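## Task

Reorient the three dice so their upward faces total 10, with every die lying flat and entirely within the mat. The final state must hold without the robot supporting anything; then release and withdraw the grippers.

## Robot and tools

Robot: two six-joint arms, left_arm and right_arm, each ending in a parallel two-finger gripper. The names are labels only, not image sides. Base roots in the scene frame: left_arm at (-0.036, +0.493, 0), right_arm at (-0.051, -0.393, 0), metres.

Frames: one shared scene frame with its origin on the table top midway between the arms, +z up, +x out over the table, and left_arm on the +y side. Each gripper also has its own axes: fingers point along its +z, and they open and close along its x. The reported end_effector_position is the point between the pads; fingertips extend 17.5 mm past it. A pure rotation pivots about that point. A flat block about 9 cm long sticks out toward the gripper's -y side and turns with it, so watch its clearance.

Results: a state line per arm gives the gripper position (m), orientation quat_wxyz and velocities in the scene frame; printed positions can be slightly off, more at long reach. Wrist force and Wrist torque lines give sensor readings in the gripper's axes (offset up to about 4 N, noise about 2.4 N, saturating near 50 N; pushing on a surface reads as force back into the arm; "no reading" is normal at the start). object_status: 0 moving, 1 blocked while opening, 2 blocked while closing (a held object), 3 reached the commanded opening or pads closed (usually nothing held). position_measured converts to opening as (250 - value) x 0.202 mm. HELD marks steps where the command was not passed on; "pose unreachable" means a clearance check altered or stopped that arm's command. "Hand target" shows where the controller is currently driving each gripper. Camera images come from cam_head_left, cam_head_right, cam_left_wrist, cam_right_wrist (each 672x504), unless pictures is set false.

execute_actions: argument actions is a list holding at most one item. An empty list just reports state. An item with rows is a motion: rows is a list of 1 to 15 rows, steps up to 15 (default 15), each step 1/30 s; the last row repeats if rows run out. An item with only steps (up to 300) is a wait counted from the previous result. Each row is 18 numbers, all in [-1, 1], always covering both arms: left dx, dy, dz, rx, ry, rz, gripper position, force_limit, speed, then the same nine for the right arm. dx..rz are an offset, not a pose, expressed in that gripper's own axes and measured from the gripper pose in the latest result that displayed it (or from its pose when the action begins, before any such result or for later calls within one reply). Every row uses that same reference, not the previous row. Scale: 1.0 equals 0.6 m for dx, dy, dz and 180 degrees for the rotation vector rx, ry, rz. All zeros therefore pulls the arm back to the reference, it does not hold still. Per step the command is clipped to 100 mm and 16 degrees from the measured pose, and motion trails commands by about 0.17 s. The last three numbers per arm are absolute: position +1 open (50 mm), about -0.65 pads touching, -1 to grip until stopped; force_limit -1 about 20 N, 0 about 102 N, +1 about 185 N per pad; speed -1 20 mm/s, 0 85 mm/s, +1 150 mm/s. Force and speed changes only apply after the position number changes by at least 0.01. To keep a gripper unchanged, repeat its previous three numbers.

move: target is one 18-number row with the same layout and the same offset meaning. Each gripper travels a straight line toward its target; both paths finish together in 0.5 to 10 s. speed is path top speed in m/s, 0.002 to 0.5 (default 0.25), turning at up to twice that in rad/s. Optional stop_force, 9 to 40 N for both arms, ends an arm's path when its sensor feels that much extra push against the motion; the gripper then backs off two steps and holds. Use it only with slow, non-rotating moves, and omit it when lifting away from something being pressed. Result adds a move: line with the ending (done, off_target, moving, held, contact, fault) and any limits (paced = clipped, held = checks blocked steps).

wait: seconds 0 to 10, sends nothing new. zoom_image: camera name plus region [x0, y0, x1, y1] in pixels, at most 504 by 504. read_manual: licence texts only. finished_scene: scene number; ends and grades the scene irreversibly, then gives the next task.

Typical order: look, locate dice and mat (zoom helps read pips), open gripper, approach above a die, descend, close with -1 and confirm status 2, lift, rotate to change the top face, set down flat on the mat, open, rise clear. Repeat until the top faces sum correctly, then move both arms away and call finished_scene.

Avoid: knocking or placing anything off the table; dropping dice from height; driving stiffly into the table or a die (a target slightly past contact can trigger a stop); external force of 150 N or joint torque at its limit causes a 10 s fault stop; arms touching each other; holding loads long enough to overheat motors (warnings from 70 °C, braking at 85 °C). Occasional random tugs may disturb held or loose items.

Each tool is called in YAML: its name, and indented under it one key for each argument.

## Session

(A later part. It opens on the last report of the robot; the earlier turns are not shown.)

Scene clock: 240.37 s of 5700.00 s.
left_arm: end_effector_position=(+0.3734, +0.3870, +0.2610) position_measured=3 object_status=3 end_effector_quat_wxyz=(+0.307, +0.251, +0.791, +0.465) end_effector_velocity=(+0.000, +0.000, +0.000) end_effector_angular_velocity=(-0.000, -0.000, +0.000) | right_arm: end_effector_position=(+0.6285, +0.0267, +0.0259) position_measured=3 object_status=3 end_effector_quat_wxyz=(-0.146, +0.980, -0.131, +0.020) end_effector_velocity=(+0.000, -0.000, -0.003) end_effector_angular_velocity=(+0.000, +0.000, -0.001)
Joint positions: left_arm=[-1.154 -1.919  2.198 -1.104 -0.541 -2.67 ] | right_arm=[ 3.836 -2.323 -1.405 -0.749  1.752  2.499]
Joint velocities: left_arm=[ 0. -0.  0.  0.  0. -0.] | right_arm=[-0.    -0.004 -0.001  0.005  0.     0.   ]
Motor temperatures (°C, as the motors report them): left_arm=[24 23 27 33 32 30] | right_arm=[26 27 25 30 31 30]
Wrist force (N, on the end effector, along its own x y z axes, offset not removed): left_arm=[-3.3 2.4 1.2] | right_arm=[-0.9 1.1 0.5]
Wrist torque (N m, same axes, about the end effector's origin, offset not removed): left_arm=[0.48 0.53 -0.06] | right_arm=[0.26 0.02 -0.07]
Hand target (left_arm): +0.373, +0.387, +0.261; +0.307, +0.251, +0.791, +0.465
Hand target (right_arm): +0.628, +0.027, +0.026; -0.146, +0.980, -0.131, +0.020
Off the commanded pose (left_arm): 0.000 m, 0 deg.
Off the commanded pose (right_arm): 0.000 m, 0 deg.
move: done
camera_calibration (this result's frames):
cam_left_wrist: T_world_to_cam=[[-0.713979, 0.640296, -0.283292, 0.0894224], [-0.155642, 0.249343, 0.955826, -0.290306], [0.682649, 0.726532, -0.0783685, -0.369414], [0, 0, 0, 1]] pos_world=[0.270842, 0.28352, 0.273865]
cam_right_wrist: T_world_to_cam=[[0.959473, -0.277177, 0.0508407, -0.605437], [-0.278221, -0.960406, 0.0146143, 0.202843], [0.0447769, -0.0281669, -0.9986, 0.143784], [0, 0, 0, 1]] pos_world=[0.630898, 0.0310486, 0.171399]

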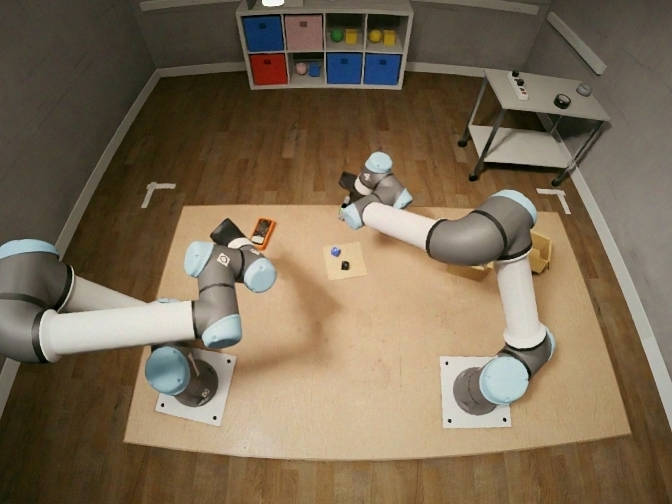

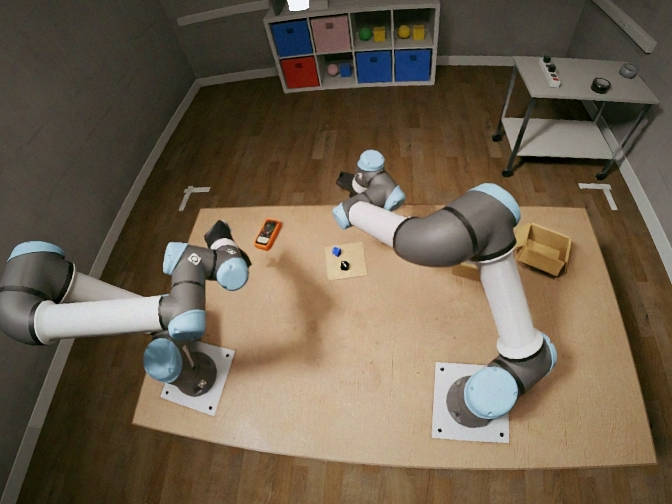

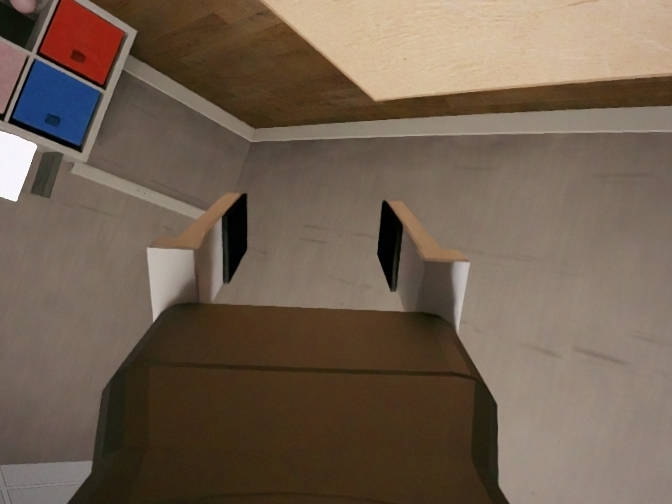

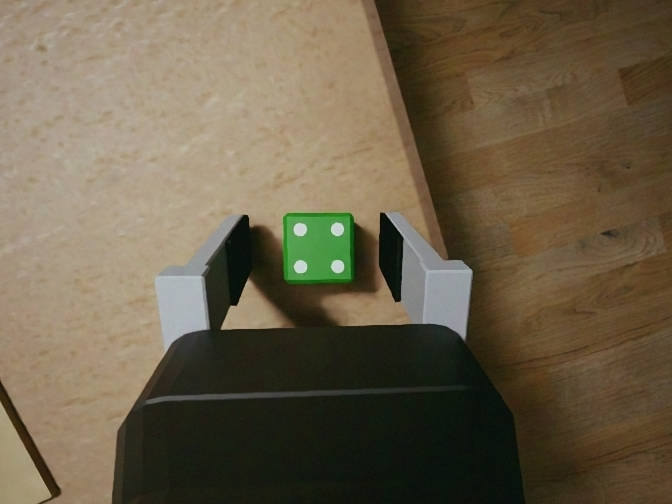

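move:
  target: [0,0,0,0,0,0,1,0,0,0,0,0,0,0,0,-1,-0.5,-0.5]

move:
  target: [0,0,0,0,0,0,1,0,0,0,-0.029,-0.096,0,0,0,-1,-0.5,-0.5]
  speed: 0.08

move:
  target: [0,0,0,0,0,0,1,0,0,-0.279,0.1245,-0.0187,0,0,0,-1,-0.5,-0.5]
  speed: 0.15

Scene clock: 251.80 s of 5700.00 s.
left_arm: end_effector_position=(+0.3734, +0.3870, +0.2610) position_measured=3 object_status=3 end_effector_quat_wxyz=(+0.307, +0.251, +0.791, +0.465) end_effector_velocity=(+0.000, -0.000, -0.000) end_effector_angular_velocity=(+0.001, +0.000, -0.000) | right_arm: end_effector_position=(+0.6284, +0.0267, +0.0259) position_measured=132 object_status=2 end_effector_quat_wxyz=(-0.146, +0.980, -0.131, +0.020) end_effector_velocity=(+0.000, +0.000, +0.001) end_effector_angular_velocity=(+0.001, -0.001, -0.000)
Joint positions: left_arm=[-1.154 -1.919  2.198 -1.104 -0.541 -2.67 ] | right_arm=[ 3.836 -2.323 -1.405 -0.749  1.752  2.499]
Joint velocities: left_arm=[ 0.     0.001 -0.    -0.     0.     0.   ] | right_arm=[-0.     0.001  0.001 -0.001  0.    -0.   ]
Motor temperatures (°C, as the motors report them): left_arm=[24 23 27 33 32 30] | right_arm=[26 27 25 30 31 30]
Wrist force (N, on the end effector, along its own x y z axes, offset not removed): left_arm=[-3.1 3.2 0.1] | right_arm=[0.6 2.1 1.5]
Wrist torque (N m, same axes, about the end effector's origin, offset not removed): left_arm=[0.58 0.55 -0.04] | right_arm=[0.43 -0.05 0.04]
Hand target (left_arm): +0.373, +0.387, +0.261; +0.307, +0.251, +0.791, +0.465
Hand target (right_arm): +0.628, +0.027, +0.026; -0.146, +0.980, -0.131, +0.020
Off the commanded pose (left_arm): 0.000 m, 0 deg.
Off the commanded pose (right_arm): 0.000 m, 0 deg.
After step 90, 7.70 s passed at rest.
move: done
camera_calibration (this result's frames):
cam_left_wrist: T_world_to_cam=[[-0.713979, 0.640296, -0.283292, 0.0894223], [-0.155642, 0.249343, 0.955826, -0.290306], [0.682649, 0.726532, -0.0783683, -0.369414], [0, 0, 0, 1]] pos_world=[0.270842, 0.28352, 0.273865]
cam_right_wrist: T_world_to_cam=[[0.959485, -0.277148, 0.0507752, -0.605399], [-0.278194, -0.960412, 0.0146998, 0.202808], [0.0446912, -0.0282296, -0.998602, 0.143772], [0, 0, 0, 1]] pos_world=[0.630865, 0.0310533, 0.17133]

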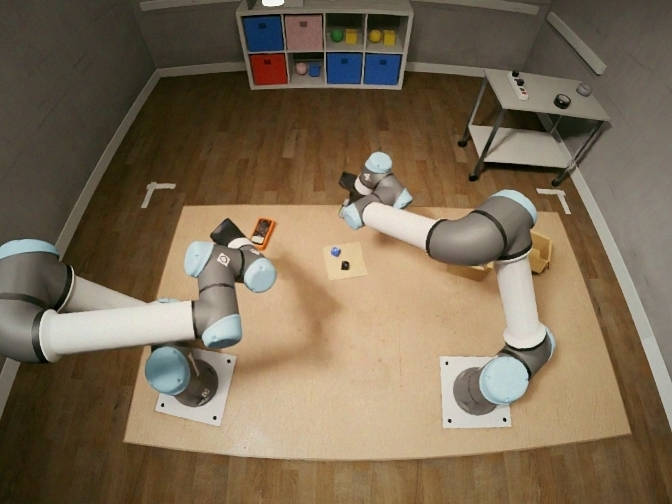

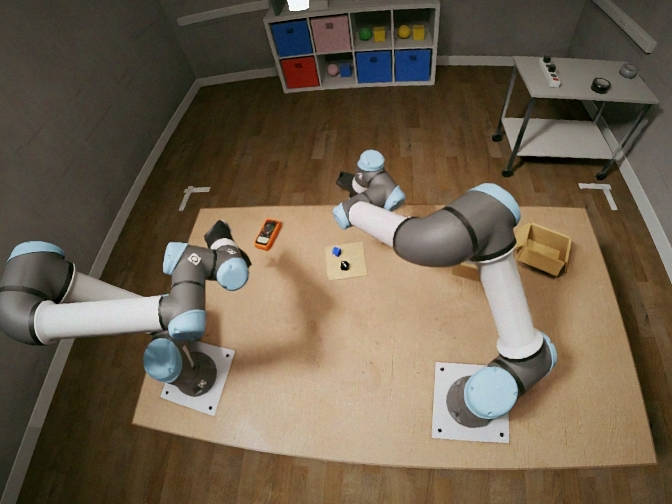

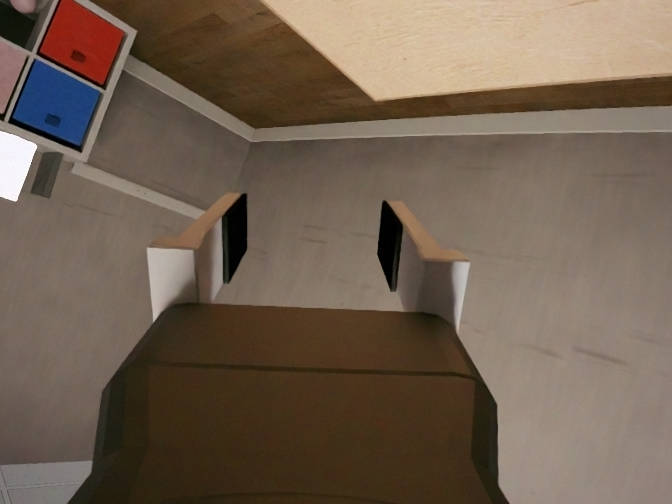

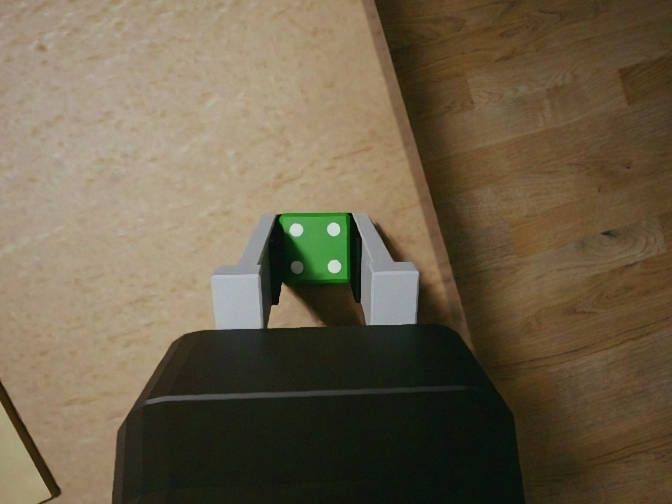

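Scene clock: 253.00 s of 5700.00 s.
left_arm: end_effector_position=(+0.3734, +0.3870, +0.2610) position_measured=3 object_status=3 end_effector_quat_wxyz=(+0.307, +0.251, +0.791, +0.465) end_effector_velocity=(+0.000, +0.000, +0.000) end_effector_angular_velocity=(-0.001, -0.000, +0.000) | right_arm: end_effector_position=(+0.6284, +0.0264, +0.0858) position_measured=132 object_status=2 end_effector_quat_wxyz=(-0.146, +0.980, -0.131, +0.020) end_effector_velocity=(+0.000, -0.001, +0.002) end_effector_angular_velocity=(-0.001, +0.001, -0.001)
Joint positions: left_arm=[-1.154 -1.919  2.198 -1.104 -0.541 -2.67 ] | right_arm=[ 3.836 -2.25  -1.361 -0.866  1.752  2.498]
Joint velocities: left_arm=[ 0. -0. -0. -0.  0. -0.] | right_arm=[-0.001  0.002  0.002 -0.005 -0.    -0.001]
Motor temperatures (°C, as the motors report them): left_arm=[24 23 27 33 32 30] | right_arm=[26 27 25 30 31 30]
Wrist force (N, on the end effector, along its own x y z axes, offset not removed): left_arm=[-2.2 3.1 1.6] | right_arm=[0.8 2.2 1.9]
Wrist torque (N m, same axes, about the end effector's origin, offset not removed): left_arm=[0.60 0.36 -0.18] | right_arm=[0.45 -0.22 -0.02]
Hand target (left_arm): +0.373, +0.387, +0.261; +0.307, +0.251, +0.791, +0.465
Hand target (right_arm): +0.628, +0.026, +0.086; -0.146, +0.980, -0.131, +0.020
Off the commanded pose (left_arm): 0.000 m, 0 deg.
Off the commanded pose (right_arm): 0.000 m, 0 deg.
move: done
camera_calibration (this result's frames):
cam_left_wrist: T_world_to_cam=[[-0.713979, 0.640296, -0.283292, 0.0894225], [-0.155642, 0.249343, 0.955826, -0.290306], [0.682648, 0.726533, -0.0783684, -0.369414], [0, 0, 0, 1]] pos_world=[0.270842, 0.28352, 0.273865]
cam_right_wrist: T_world_to_cam=[[0.959469, -0.277195, 0.0508087, -0.608427], [-0.278242, -0.960398, 0.0147025, 0.201732], [0.0447211, -0.0282437, -0.9986, 0.203586], [0, 0, 0, 1]] pos_world=[0.630793, 0.0308404, 0.231249]

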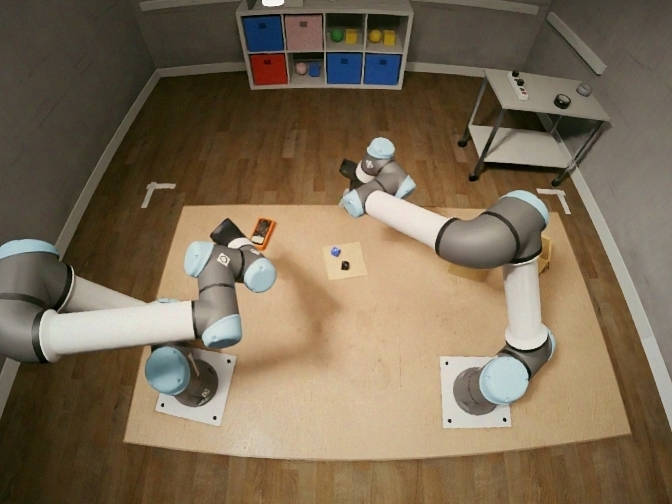

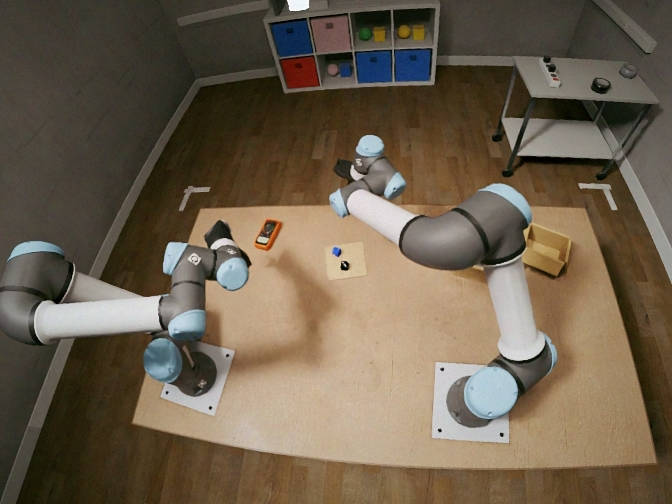

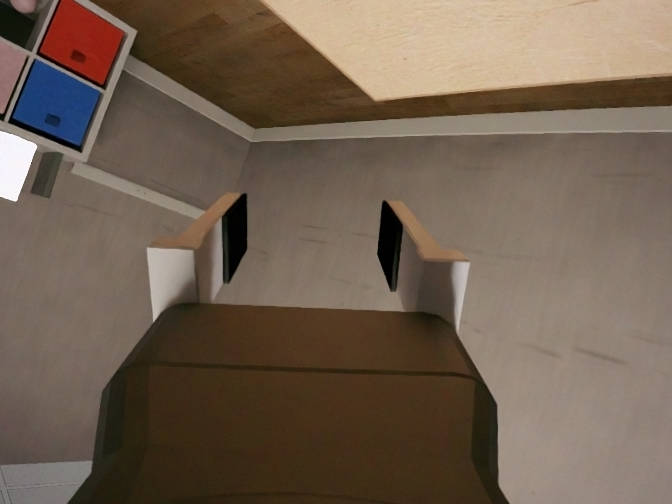

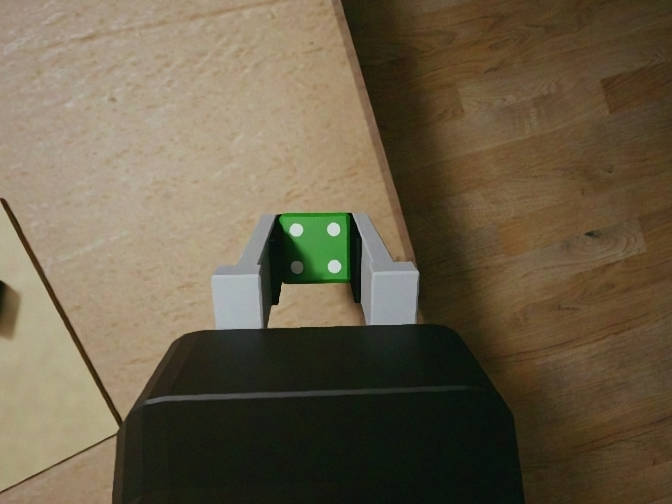

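Scene clock: 254.77 s of 5700.00 s.
left_arm: end_effector_position=(+0.3734, +0.3870, +0.2610) position_measured=3 object_status=3 end_effector_quat_wxyz=(+0.307, +0.251, +0.791, +0.465) end_effector_velocity=(-0.000, +0.000, -0.000) end_effector_angular_velocity=(+0.001, +0.000, -0.000) | right_arm: end_effector_position=(+0.4475, -0.0014, +0.0746) position_measured=132 object_status=2 end_effector_quat_wxyz=(-0.146, +0.980, -0.131, +0.020) end_effector_velocity=(-0.003, -0.000, +0.000) end_effector_angular_velocity=(+0.000, -0.001, -0.000)
Joint positions: left_arm=[-1.154 -1.919  2.198 -1.104 -0.541 -2.67 ] | right_arm=[ 3.993 -1.924 -1.939 -0.589  1.713  2.653]
Joint velocities: left_arm=[ 0.    -0.     0.     0.     0.     0.001] | right_arm=[ 0.003  0.005 -0.007  0.004 -0.001  0.003]
Motor temperatures (°C, as the motors report them): left_arm=[24 23 27 33 32 30] | right_arm=[26 27 25 30 31 30]
Wrist force (N, on the end effector, along its own x y z axes, offset not removed): left_arm=[-1.6 3.0 1.7] | right_arm=[0.5 -1.0 2.8]
Wrist torque (N m, same axes, about the end effector's origin, offset not removed): left_arm=[0.53 0.29 -0.08] | right_arm=[0.12 -0.30 -0.19]
Hand target (left_arm): +0.373, +0.387, +0.261; +0.307, +0.251, +0.791, +0.465
Hand target (right_arm): +0.447, -0.001, +0.075; -0.146, +0.980, -0.131, +0.020
Off the commanded pose (left_arm): 0.000 m, 0 deg.
Off the commanded pose (right_arm): 0.000 m, 0 deg.
move: done
camera_calibration (this result's frames):
cam_left_wrist: T_world_to_cam=[[-0.713979, 0.640296, -0.283292, 0.0894224], [-0.155642, 0.249343, 0.955826, -0.290306], [0.682649, 0.726532, -0.0783684, -0.369414], [0, 0, 0, 1]] pos_world=[0.270842, 0.28352, 0.273865]
cam_right_wrist: T_world_to_cam=[[0.959483, -0.277134, 0.0508859, -0.442056], [-0.278191, -0.960411, 0.0148652, 0.124812], [0.0447517, -0.0284189, -0.998594, 0.199728], [0, 0, 0, 1]] pos_world=[0.449929, 0.00303815, 0.220087]

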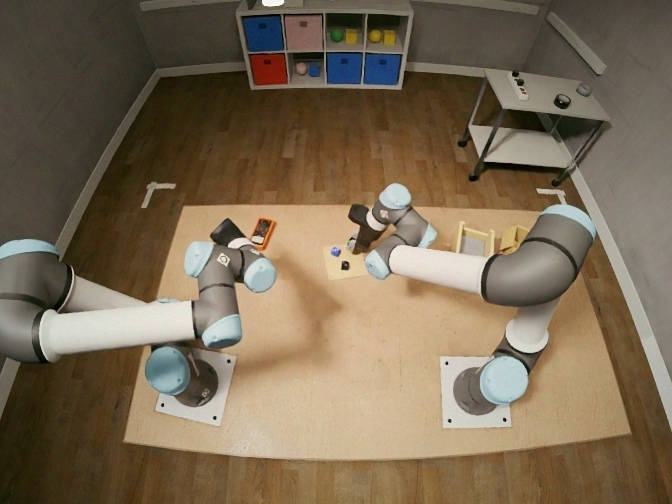

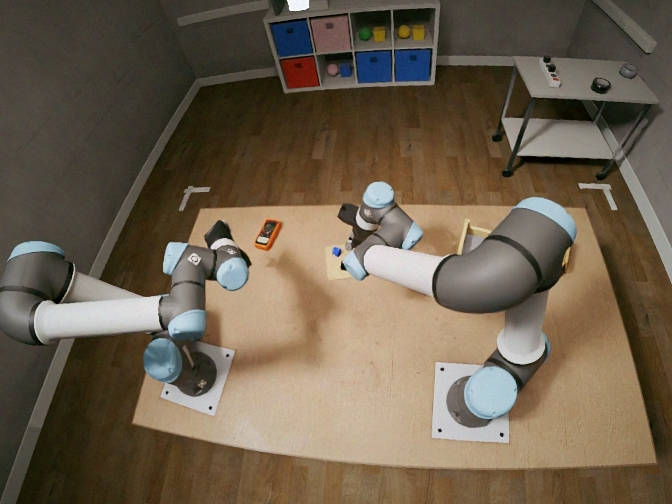

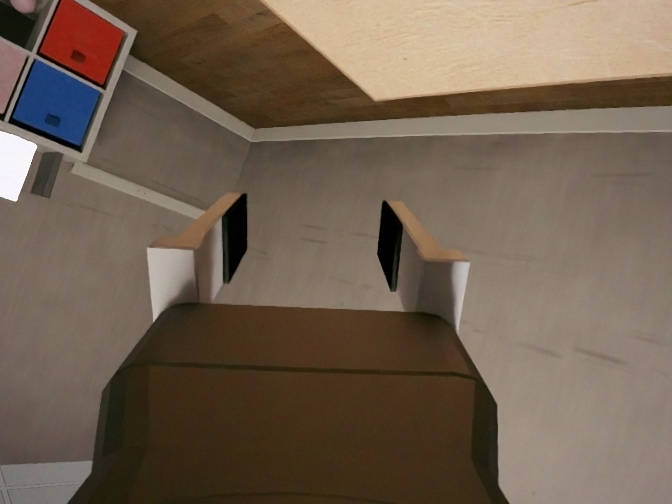

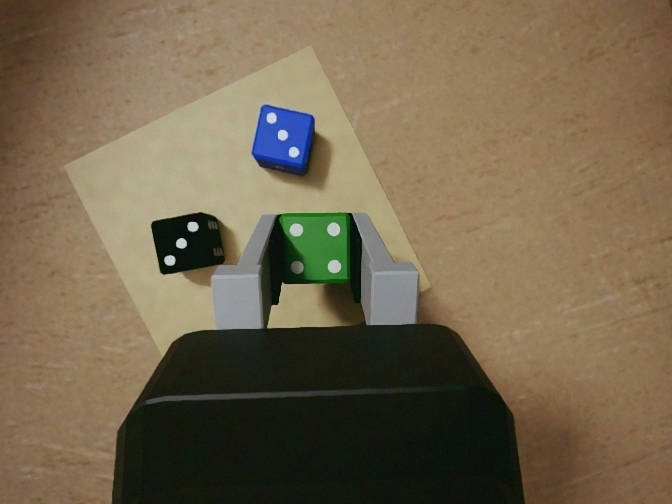

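move:
  target: [0,0,0,0,0,0,1,0,0,0,0.0186,0.0614,0,0,0,-1,-0.5,-0.5]
  speed: 0.05

move:
  target: [0,0,0,0,0,0,1,0,0,0,0.006,0.019,0,0,0,-1,-0.5,-0.5]
  speed: 0.004
  stop_force: 9

move:
  target: [0,0,0,0,0,0,1,0,0,0,-0.0003,-0.0008,0,0,0,-1,-0.5,-0.5]
  speed: 0.01

Scene clock: 265.97 s of 5700.00 s.
left_arm: end_effector_position=(+0.3734, +0.3870, +0.2610) position_measured=3 object_status=3 end_effector_quat_wxyz=(+0.307, +0.251, +0.791, +0.465) end_effector_velocity=(+0.000, +0.000, +0.000) end_effector_angular_velocity=(-0.000, -0.000, +0.000) | right_arm: end_effector_position=(+0.4476, -0.0013, +0.0364) position_measured=132 object_status=2 end_effector_quat_wxyz=(-0.146, +0.980, -0.131, +0.020) end_effector_velocity=(+0.001, -0.001, -0.002) end_effector_angular_velocity=(-0.001, -0.000, -0.002)
Joint positions: left_arm=[-1.154 -1.919  2.198 -1.104 -0.541 -2.67 ] | right_arm=[ 3.993 -1.992 -1.968 -0.492  1.713  2.653]
Joint velocities: left_arm=[ 0. -0.  0.  0.  0. -0.] | right_arm=[-0.002 -0.004 -0.002  0.006 -0.    -0.   ]
Motor temperatures (°C, as the motors report them): left_arm=[24 23 27 33 32 30] | right_arm=[26 27 25 30 31 30]
Wrist force (N, on the end effector, along its own x y z axes, offset not removed): left_arm=[-1.9 3.8 1.0] | right_arm=[-0.4 0.9 0.4]
Wrist torque (N m, same axes, about the end effector's origin, offset not removed): left_arm=[0.74 0.38 -0.14] | right_arm=[0.17 -0.13 -0.11]
Hand target (left_arm): +0.373, +0.387, +0.261; +0.307, +0.251, +0.791, +0.465
Hand target (right_arm): +0.448, -0.001, +0.036; -0.146, +0.980, -0.131, +0.020
Off the commanded pose (left_arm): 0.000 m, 0 deg.
Off the commanded pose (right_arm): 0.000 m, 0 deg.
After step 90, 7.03 s passed at rest.
move: done
camera_calibration (this result's frames):
cam_left_wrist: T_world_to_cam=[[-0.713979, 0.640296, -0.283292, 0.0894224], [-0.155642, 0.249343, 0.955826, -0.290306], [0.682649, 0.726532, -0.0783684, -0.369414], [0, 0, 0, 1]] pos_world=[0.270842, 0.28352, 0.273865]
cam_right_wrist: T_world_to_cam=[[0.959474, -0.277148, 0.0509772, -0.440138], [-0.27821, -0.960404, 0.0149437, 0.12547], [0.044817, -0.0285205, -0.998588, 0.161476], [0, 0, 0, 1]] pos_world=[0.449971, 0.00312426, 0.18181]

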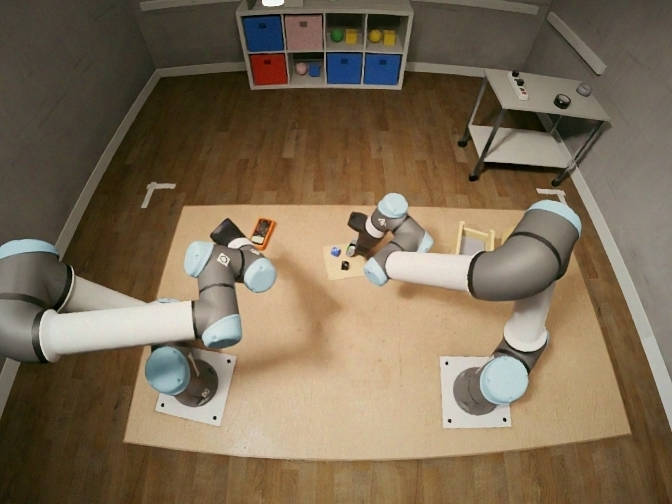

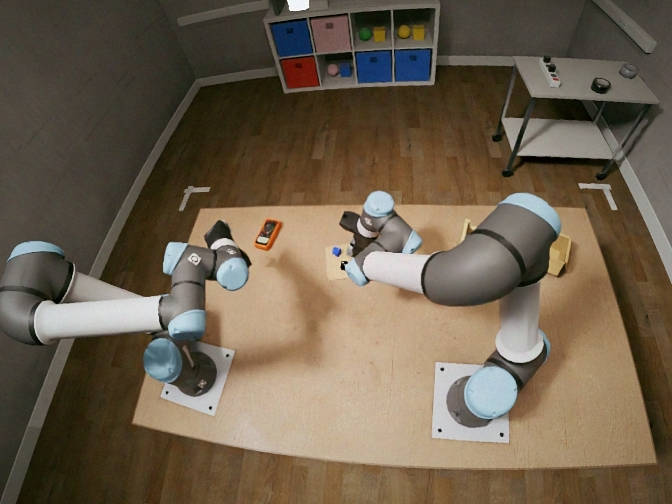

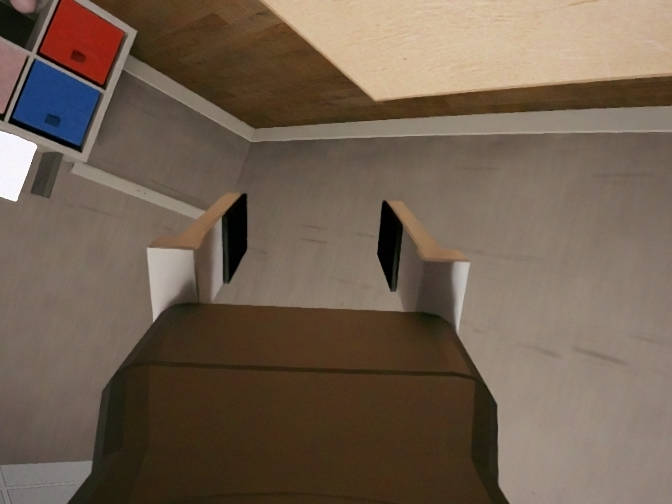

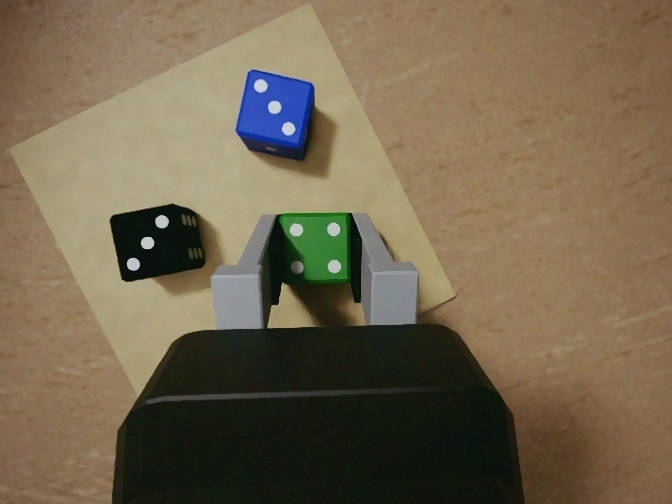

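Scene clock: 268.20 s of 5700.00 s.
left_arm: end_effector_position=(+0.3734, +0.3870, +0.2610) position_measured=3 object_status=3 end_effector_quat_wxyz=(+0.307, +0.251, +0.791, +0.465) end_effector_velocity=(-0.000, -0.000, +0.000) end_effector_angular_velocity=(-0.000, +0.000, -0.000) | right_arm: end_effector_position=(+0.4475, -0.0014, +0.0289) position_measured=132 object_status=2 end_effector_quat_wxyz=(-0.146, +0.980, -0.131, +0.020) end_effector_velocity=(-0.000, -0.000, +0.001) end_effector_angular_velocity=(-0.001, +0.001, +0.000)
Joint positions: left_arm=[-1.154 -1.919  2.198 -1.104 -0.541 -2.67 ] | right_arm=[ 3.993 -2.006 -1.973 -0.473  1.713  2.653]
Joint velocities: left_arm=[-0. -0. -0. -0. -0.  0.] | right_arm=[ 0.     0.002  0.    -0.005 -0.     0.   ]
Motor temperatures (°C, as the motors report them): left_arm=[24 23 27 33 32 30] | right_arm=[26 27 25 31 31 30]
Wrist force (N, on the end effector, along its own x y z axes, offset not removed): left_arm=[-2.3 2.0 1.3] | right_arm=[-1.6 2.7 -23.8]
Wrist torque (N m, same axes, about the end effector's origin, offset not removed): left_arm=[0.42 0.44 -0.09] | right_arm=[0.02 -0.42 -0.13]
Hand target (left_arm): +0.373, +0.387, +0.261; +0.307, +0.251, +0.791, +0.465
Hand target (right_arm): +0.448, -0.001, +0.029; -0.146, +0.980, -0.131, +0.020
Off the commanded pose (left_arm): 0.000 m, 0 deg.
Off the commanded pose (right_arm): 0.004 m, 0 deg.
move: contact (right_arm)
camera_calibration (this result's frames):
cam_left_wrist: T_world_to_cam=[[-0.713979, 0.640296, -0.283292, 0.0894224], [-0.155642, 0.249343, 0.955826, -0.290306], [0.682649, 0.726532, -0.0783684, -0.369414], [0, 0, 0, 1]] pos_world=[0.270842, 0.28352, 0.273865]
cam_right_wrist: T_world_to_cam=[[0.959476, -0.277151, 0.0509273, -0.439747], [-0.278211, -0.960404, 0.0149312, 0.12549], [0.0447726, -0.0284947, -0.998591, 0.154021], [0, 0, 0, 1]] pos_world=[0.449943, 0.00303403, 0.174326]

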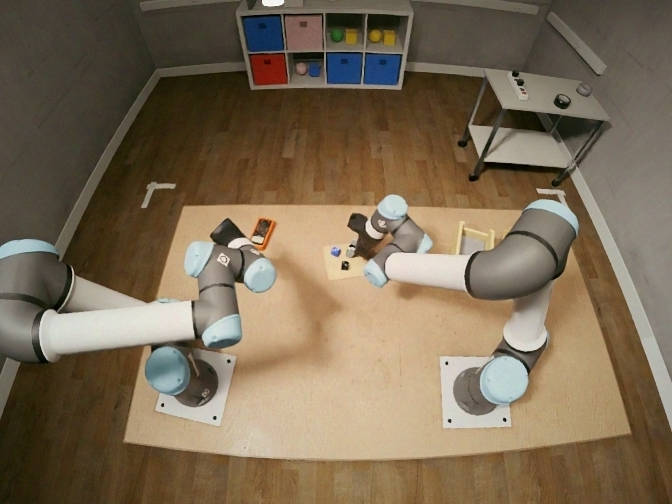

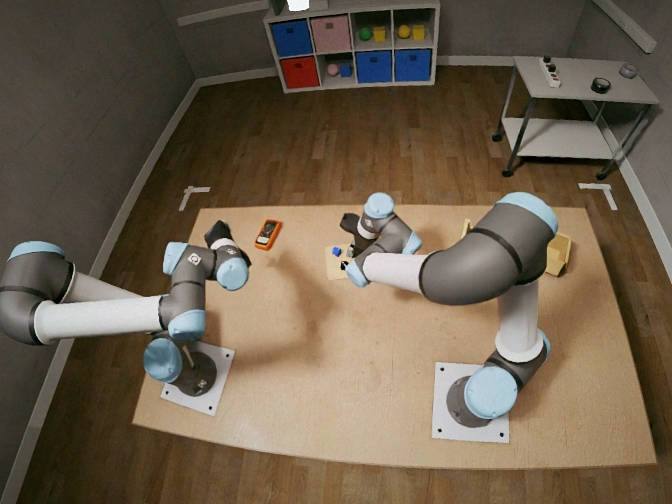

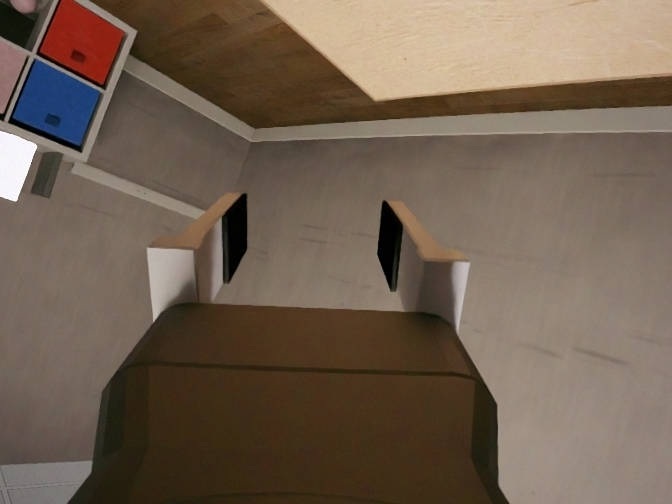

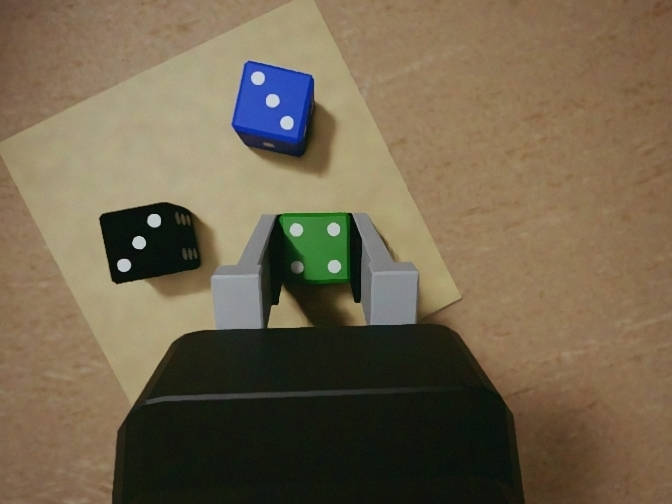

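Scene clock: 268.90 s of 5700.00 s.
left_arm: end_effector_position=(+0.3734, +0.3870, +0.2610) position_measured=3 object_status=3 end_effector_quat_wxyz=(+0.307, +0.251, +0.791, +0.465) end_effector_velocity=(-0.000, +0.000, -0.000) end_effector_angular_velocity=(+0.001, +0.000, -0.000) | right_arm: end_effector_position=(+0.4475, -0.0014, +0.0293) position_measured=132 object_status=2 end_effector_quat_wxyz=(-0.146, +0.980, -0.131, +0.020) end_effector_velocity=(+0.000, +0.000, +0.001) end_effector_angular_velocity=(+0.001, -0.001, +0.001)
Joint positions: left_arm=[-1.154 -1.919  2.198 -1.104 -0.541 -2.67 ] | right_arm=[ 3.993 -2.005 -1.973 -0.474  1.713  2.653]
Joint velocities: left_arm=[-0.    -0.     0.     0.001  0.     0.   ] | right_arm=[ 0.001  0.001  0.     0.    -0.    -0.   ]
Motor temperatures (°C, as the motors report them): left_arm=[24 23 27 33 32 30] | right_arm=[26 27 25 31 31 30]
Wrist force (N, on the end effector, along its own x y z axes, offset not removed): left_arm=[-2.6 2.7 1.6] | right_arm=[-0.3 0.8 0.8]
Wrist torque (N m, same axes, about the end effector's origin, offset not removed): left_arm=[0.46 0.50 0.01] | right_arm=[0.15 0.03 -0.16]
Hand target (left_arm): +0.373, +0.387, +0.261; +0.307, +0.251, +0.791, +0.465
Hand target (right_arm): +0.448, -0.001, +0.029; -0.146, +0.980, -0.131, +0.020
Off the commanded pose (left_arm): 0.000 m, 0 deg.
Off the commanded pose (right_arm): 0.000 m, 0 deg.
move: done
camera_calibration (this result's frames):
cam_left_wrist: T_world_to_cam=[[-0.713979, 0.640296, -0.283293, 0.0894226], [-0.155642, 0.249343, 0.955826, -0.290306], [0.682649, 0.726532, -0.0783683, -0.369414], [0, 0, 0, 1]] pos_world=[0.270842, 0.28352, 0.273865]
cam_right_wrist: T_world_to_cam=[[0.95948, -0.277146, 0.050868, -0.439766], [-0.27821, -0.960402, 0.0150422, 0.125473], [0.0446849, -0.0285847, -0.998592, 0.154495], [0, 0, 0, 1]] pos_world=[0.449951, 0.00304138, 0.17476]

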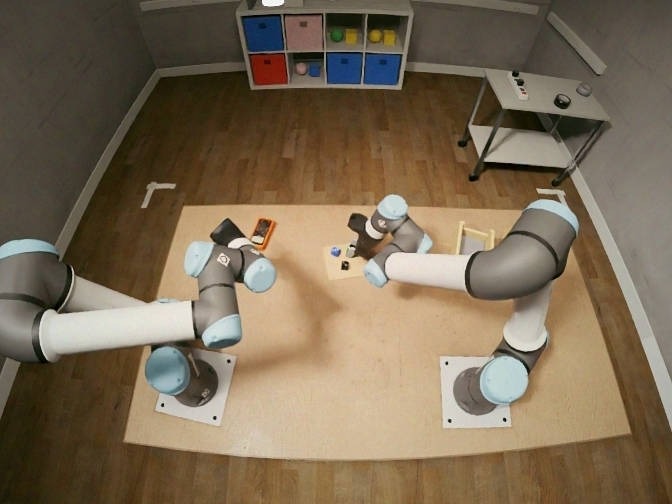

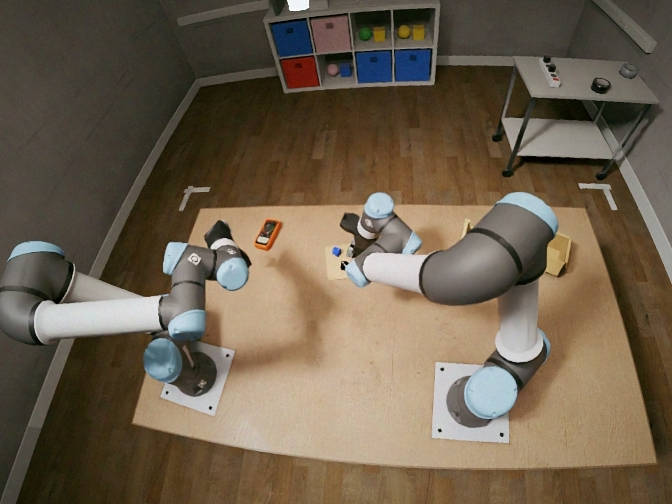

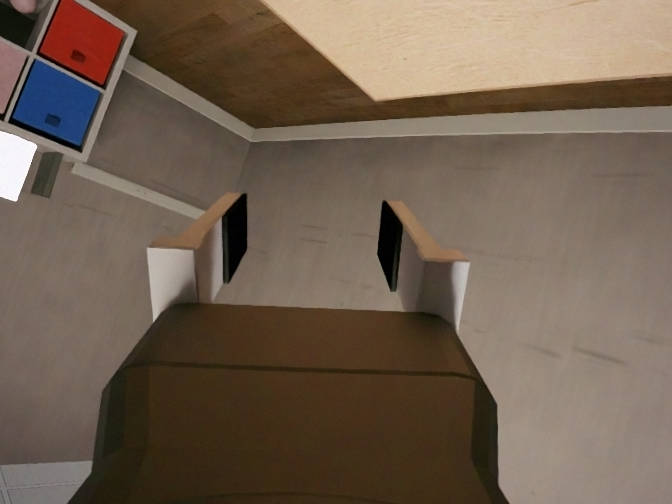

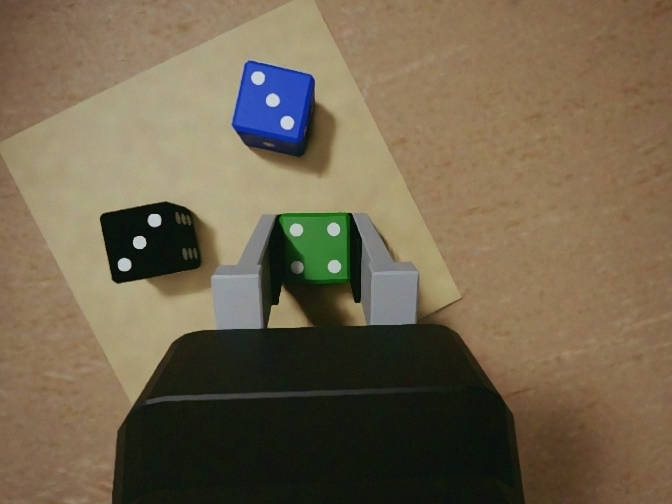

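move:
  target: [0,0,0,0,0,0,1,0,0,0,0,0,0,0,0,0.5,-0.5,-0.6]

move:
  target: [0,0,0,0,0,0,1,0,0,0,-0.0725,-0.24,0,0,0,0.5,-0.5,-0.6]
  speed: 0.1

Scene clock: 277.13 s of 5700.00 s.
left_arm: end_effector_position=(+0.3734, +0.3870, +0.2610) position_measured=3 object_status=3 end_effector_quat_wxyz=(+0.307, +0.251, +0.791, +0.465) end_effector_velocity=(-0.000, -0.000, +0.000) end_effector_angular_velocity=(-0.001, -0.000, -0.000) | right_arm: end_effector_position=(+0.4475, -0.0014, +0.0294) position_measured=78 object_status=3 end_effector_quat_wxyz=(-0.146, +0.980, -0.131, +0.020) end_effector_velocity=(-0.000, +0.000, +0.000) end_effector_angular_velocity=(-0.000, -0.000, +0.000)
Joint positions: left_arm=[-1.154 -1.919  2.198 -1.104 -0.541 -2.67 ] | right_arm=[ 3.993 -2.005 -1.973 -0.474  1.713  2.653]
Joint velocities: left_arm=[-0.    -0.001  0.    -0.    -0.    -0.   ] | right_arm=[ 0.001 -0.     0.    -0.    -0.     0.   ]
Motor temperatures (°C, as the motors report them): left_arm=[24 23 27 33 32 30] | right_arm=[26 27 25 31 31 30]
Wrist force (N, on the end effector, along its own x y z axes, offset not removed): left_arm=[-3.2 2.8 0.6] | right_arm=[2.1 3.2 -0.3]
Wrist torque (N m, same axes, about the end effector's origin, offset not removed): left_arm=[0.46 0.52 -0.04] | right_arm=[0.69 -0.35 -0.20]
Hand target (left_arm): +0.373, +0.387, +0.261; +0.307, +0.251, +0.791, +0.465
Hand target (right_arm): +0.448, -0.001, +0.029; -0.146, +0.980, -0.131, +0.020
Off the commanded pose (left_arm): 0.000 m, 0 deg.
Off the commanded pose (right_arm): 0.000 m, 0 deg.
After step 90, 4.53 s passed at rest.
move: done
camera_calibration (this result's frames):
cam_left_wrist: T_world_to_cam=[[-0.713979, 0.640296, -0.283293, 0.0894224], [-0.155642, 0.249343, 0.955826, -0.290306], [0.682649, 0.726532, -0.0783683, -0.369414], [0, 0, 0, 1]] pos_world=[0.270842, 0.28352, 0.273865]
cam_right_wrist: T_world_to_cam=[[0.959477, -0.277149, 0.0509216, -0.439771], [-0.278209, -0.960405, 0.014927, 0.125515], [0.0447683, -0.028489, -0.998591, 0.154536], [0, 0, 0, 1]] pos_world=[0.449951, 0.00306547, 0.174838]

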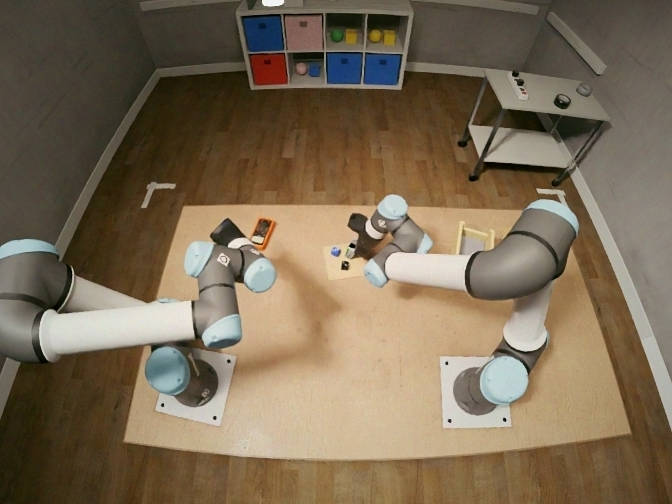

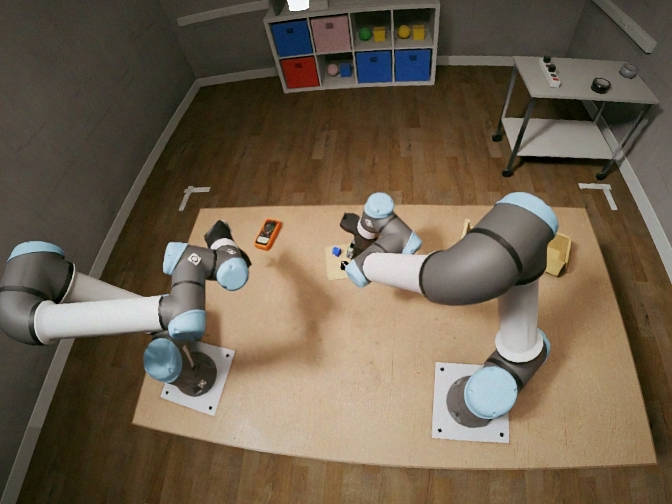

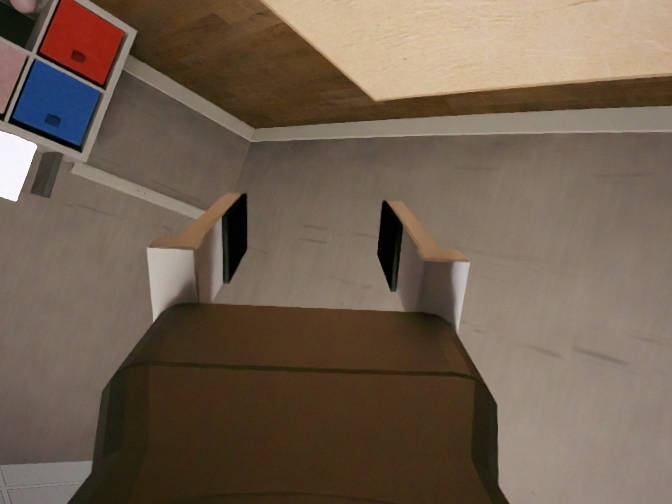

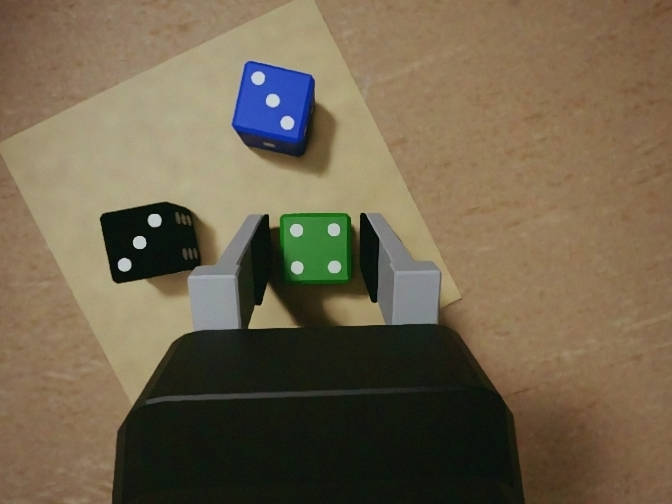

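Scene clock: 279.13 s of 5700.00 s.
left_arm: end_effector_position=(+0.3734, +0.3870, +0.2610) position_measured=3 object_status=3 end_effector_quat_wxyz=(+0.307, +0.251, +0.791, +0.465) end_effector_velocity=(-0.000, +0.000, +0.000) end_effector_angular_velocity=(-0.001, -0.000, -0.000) | right_arm: end_effector_position=(+0.4474, -0.0019, +0.1796) position_measured=78 object_status=3 end_effector_quat_wxyz=(-0.146, +0.980, -0.131, +0.020) end_effector_velocity=(-0.000, -0.000, +0.002) end_effector_angular_velocity=(-0.001, +0.001, +0.000)
Joint positions: left_arm=[-1.154 -1.919  2.198 -1.104 -0.541 -2.67 ] | right_arm=[ 3.993 -1.78  -1.813 -0.859  1.713  2.652]
Joint velocities: left_arm=[-0.    -0.002  0.    -0.     0.     0.   ] | right_arm=[ 0.     0.002  0.004 -0.007 -0.    -0.   ]
Motor temperatures (°C, as the motors report them): left_arm=[24 23 27 33 32 30] | right_arm=[26 27 25 31 31 30]
Wrist force (N, on the end effector, along its own x y z axes, offset not removed): left_arm=[-2.8 1.9 0.7] | right_arm=[0.3 -1.1 0.1]
Wrist torque (N m, same axes, about the end effector's origin, offset not removed): left_arm=[0.32 0.51 -0.07] | right_arm=[-0.14 -0.06 -0.05]
Hand target (left_arm): +0.373, +0.387, +0.261; +0.307, +0.251, +0.791, +0.465
Hand target (right_arm): +0.447, -0.002, +0.180; -0.146, +0.980, -0.131, +0.020
Off the commanded pose (left_arm): 0.000 m, 0 deg.
Off the commanded pose (right_arm): 0.000 m, 0 deg.
move: done
camera_calibration (this result's frames):
cam_left_wrist: T_world_to_cam=[[-0.713979, 0.640296, -0.283293, 0.0894225], [-0.155642, 0.249343, 0.955826, -0.290306], [0.682648, 0.726533, -0.0783685, -0.369414], [0, 0, 0, 1]] pos_world=[0.270842, 0.28352, 0.273865]
cam_right_wrist: T_world_to_cam=[[0.959471, -0.277166, 0.0509468, -0.447378], [-0.278224, -0.960401, 0.0148699, 0.12275], [0.0448079, -0.0284418, -0.998591, 0.304551], [0, 0, 0, 1]] pos_world=[0.449752, 0.00255364, 0.325089]

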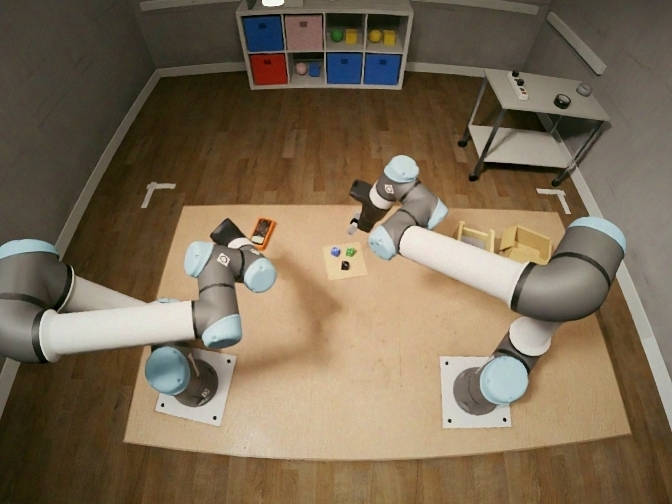

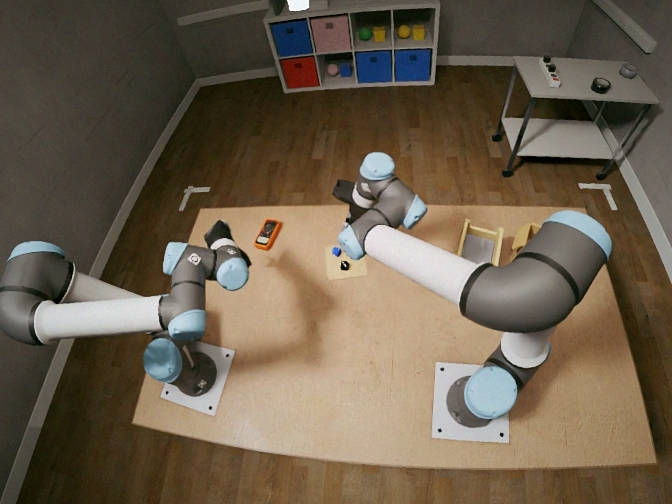

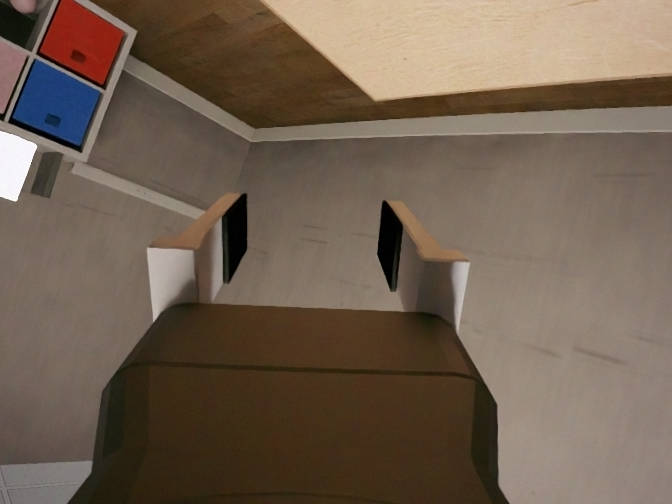

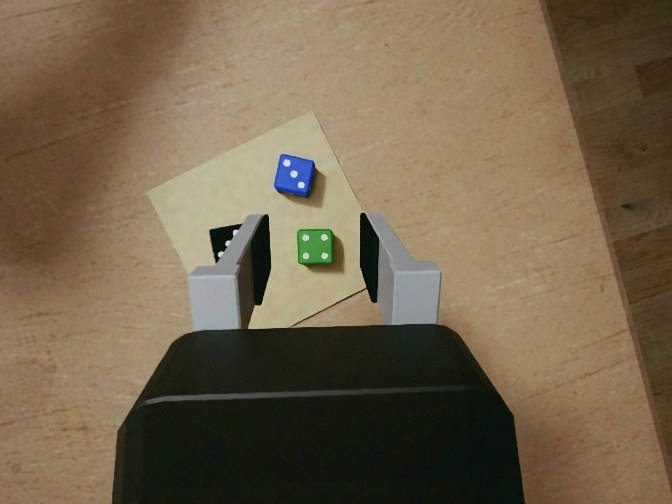

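finished_scene:
  scene: 2

The scene is finished: the task was done.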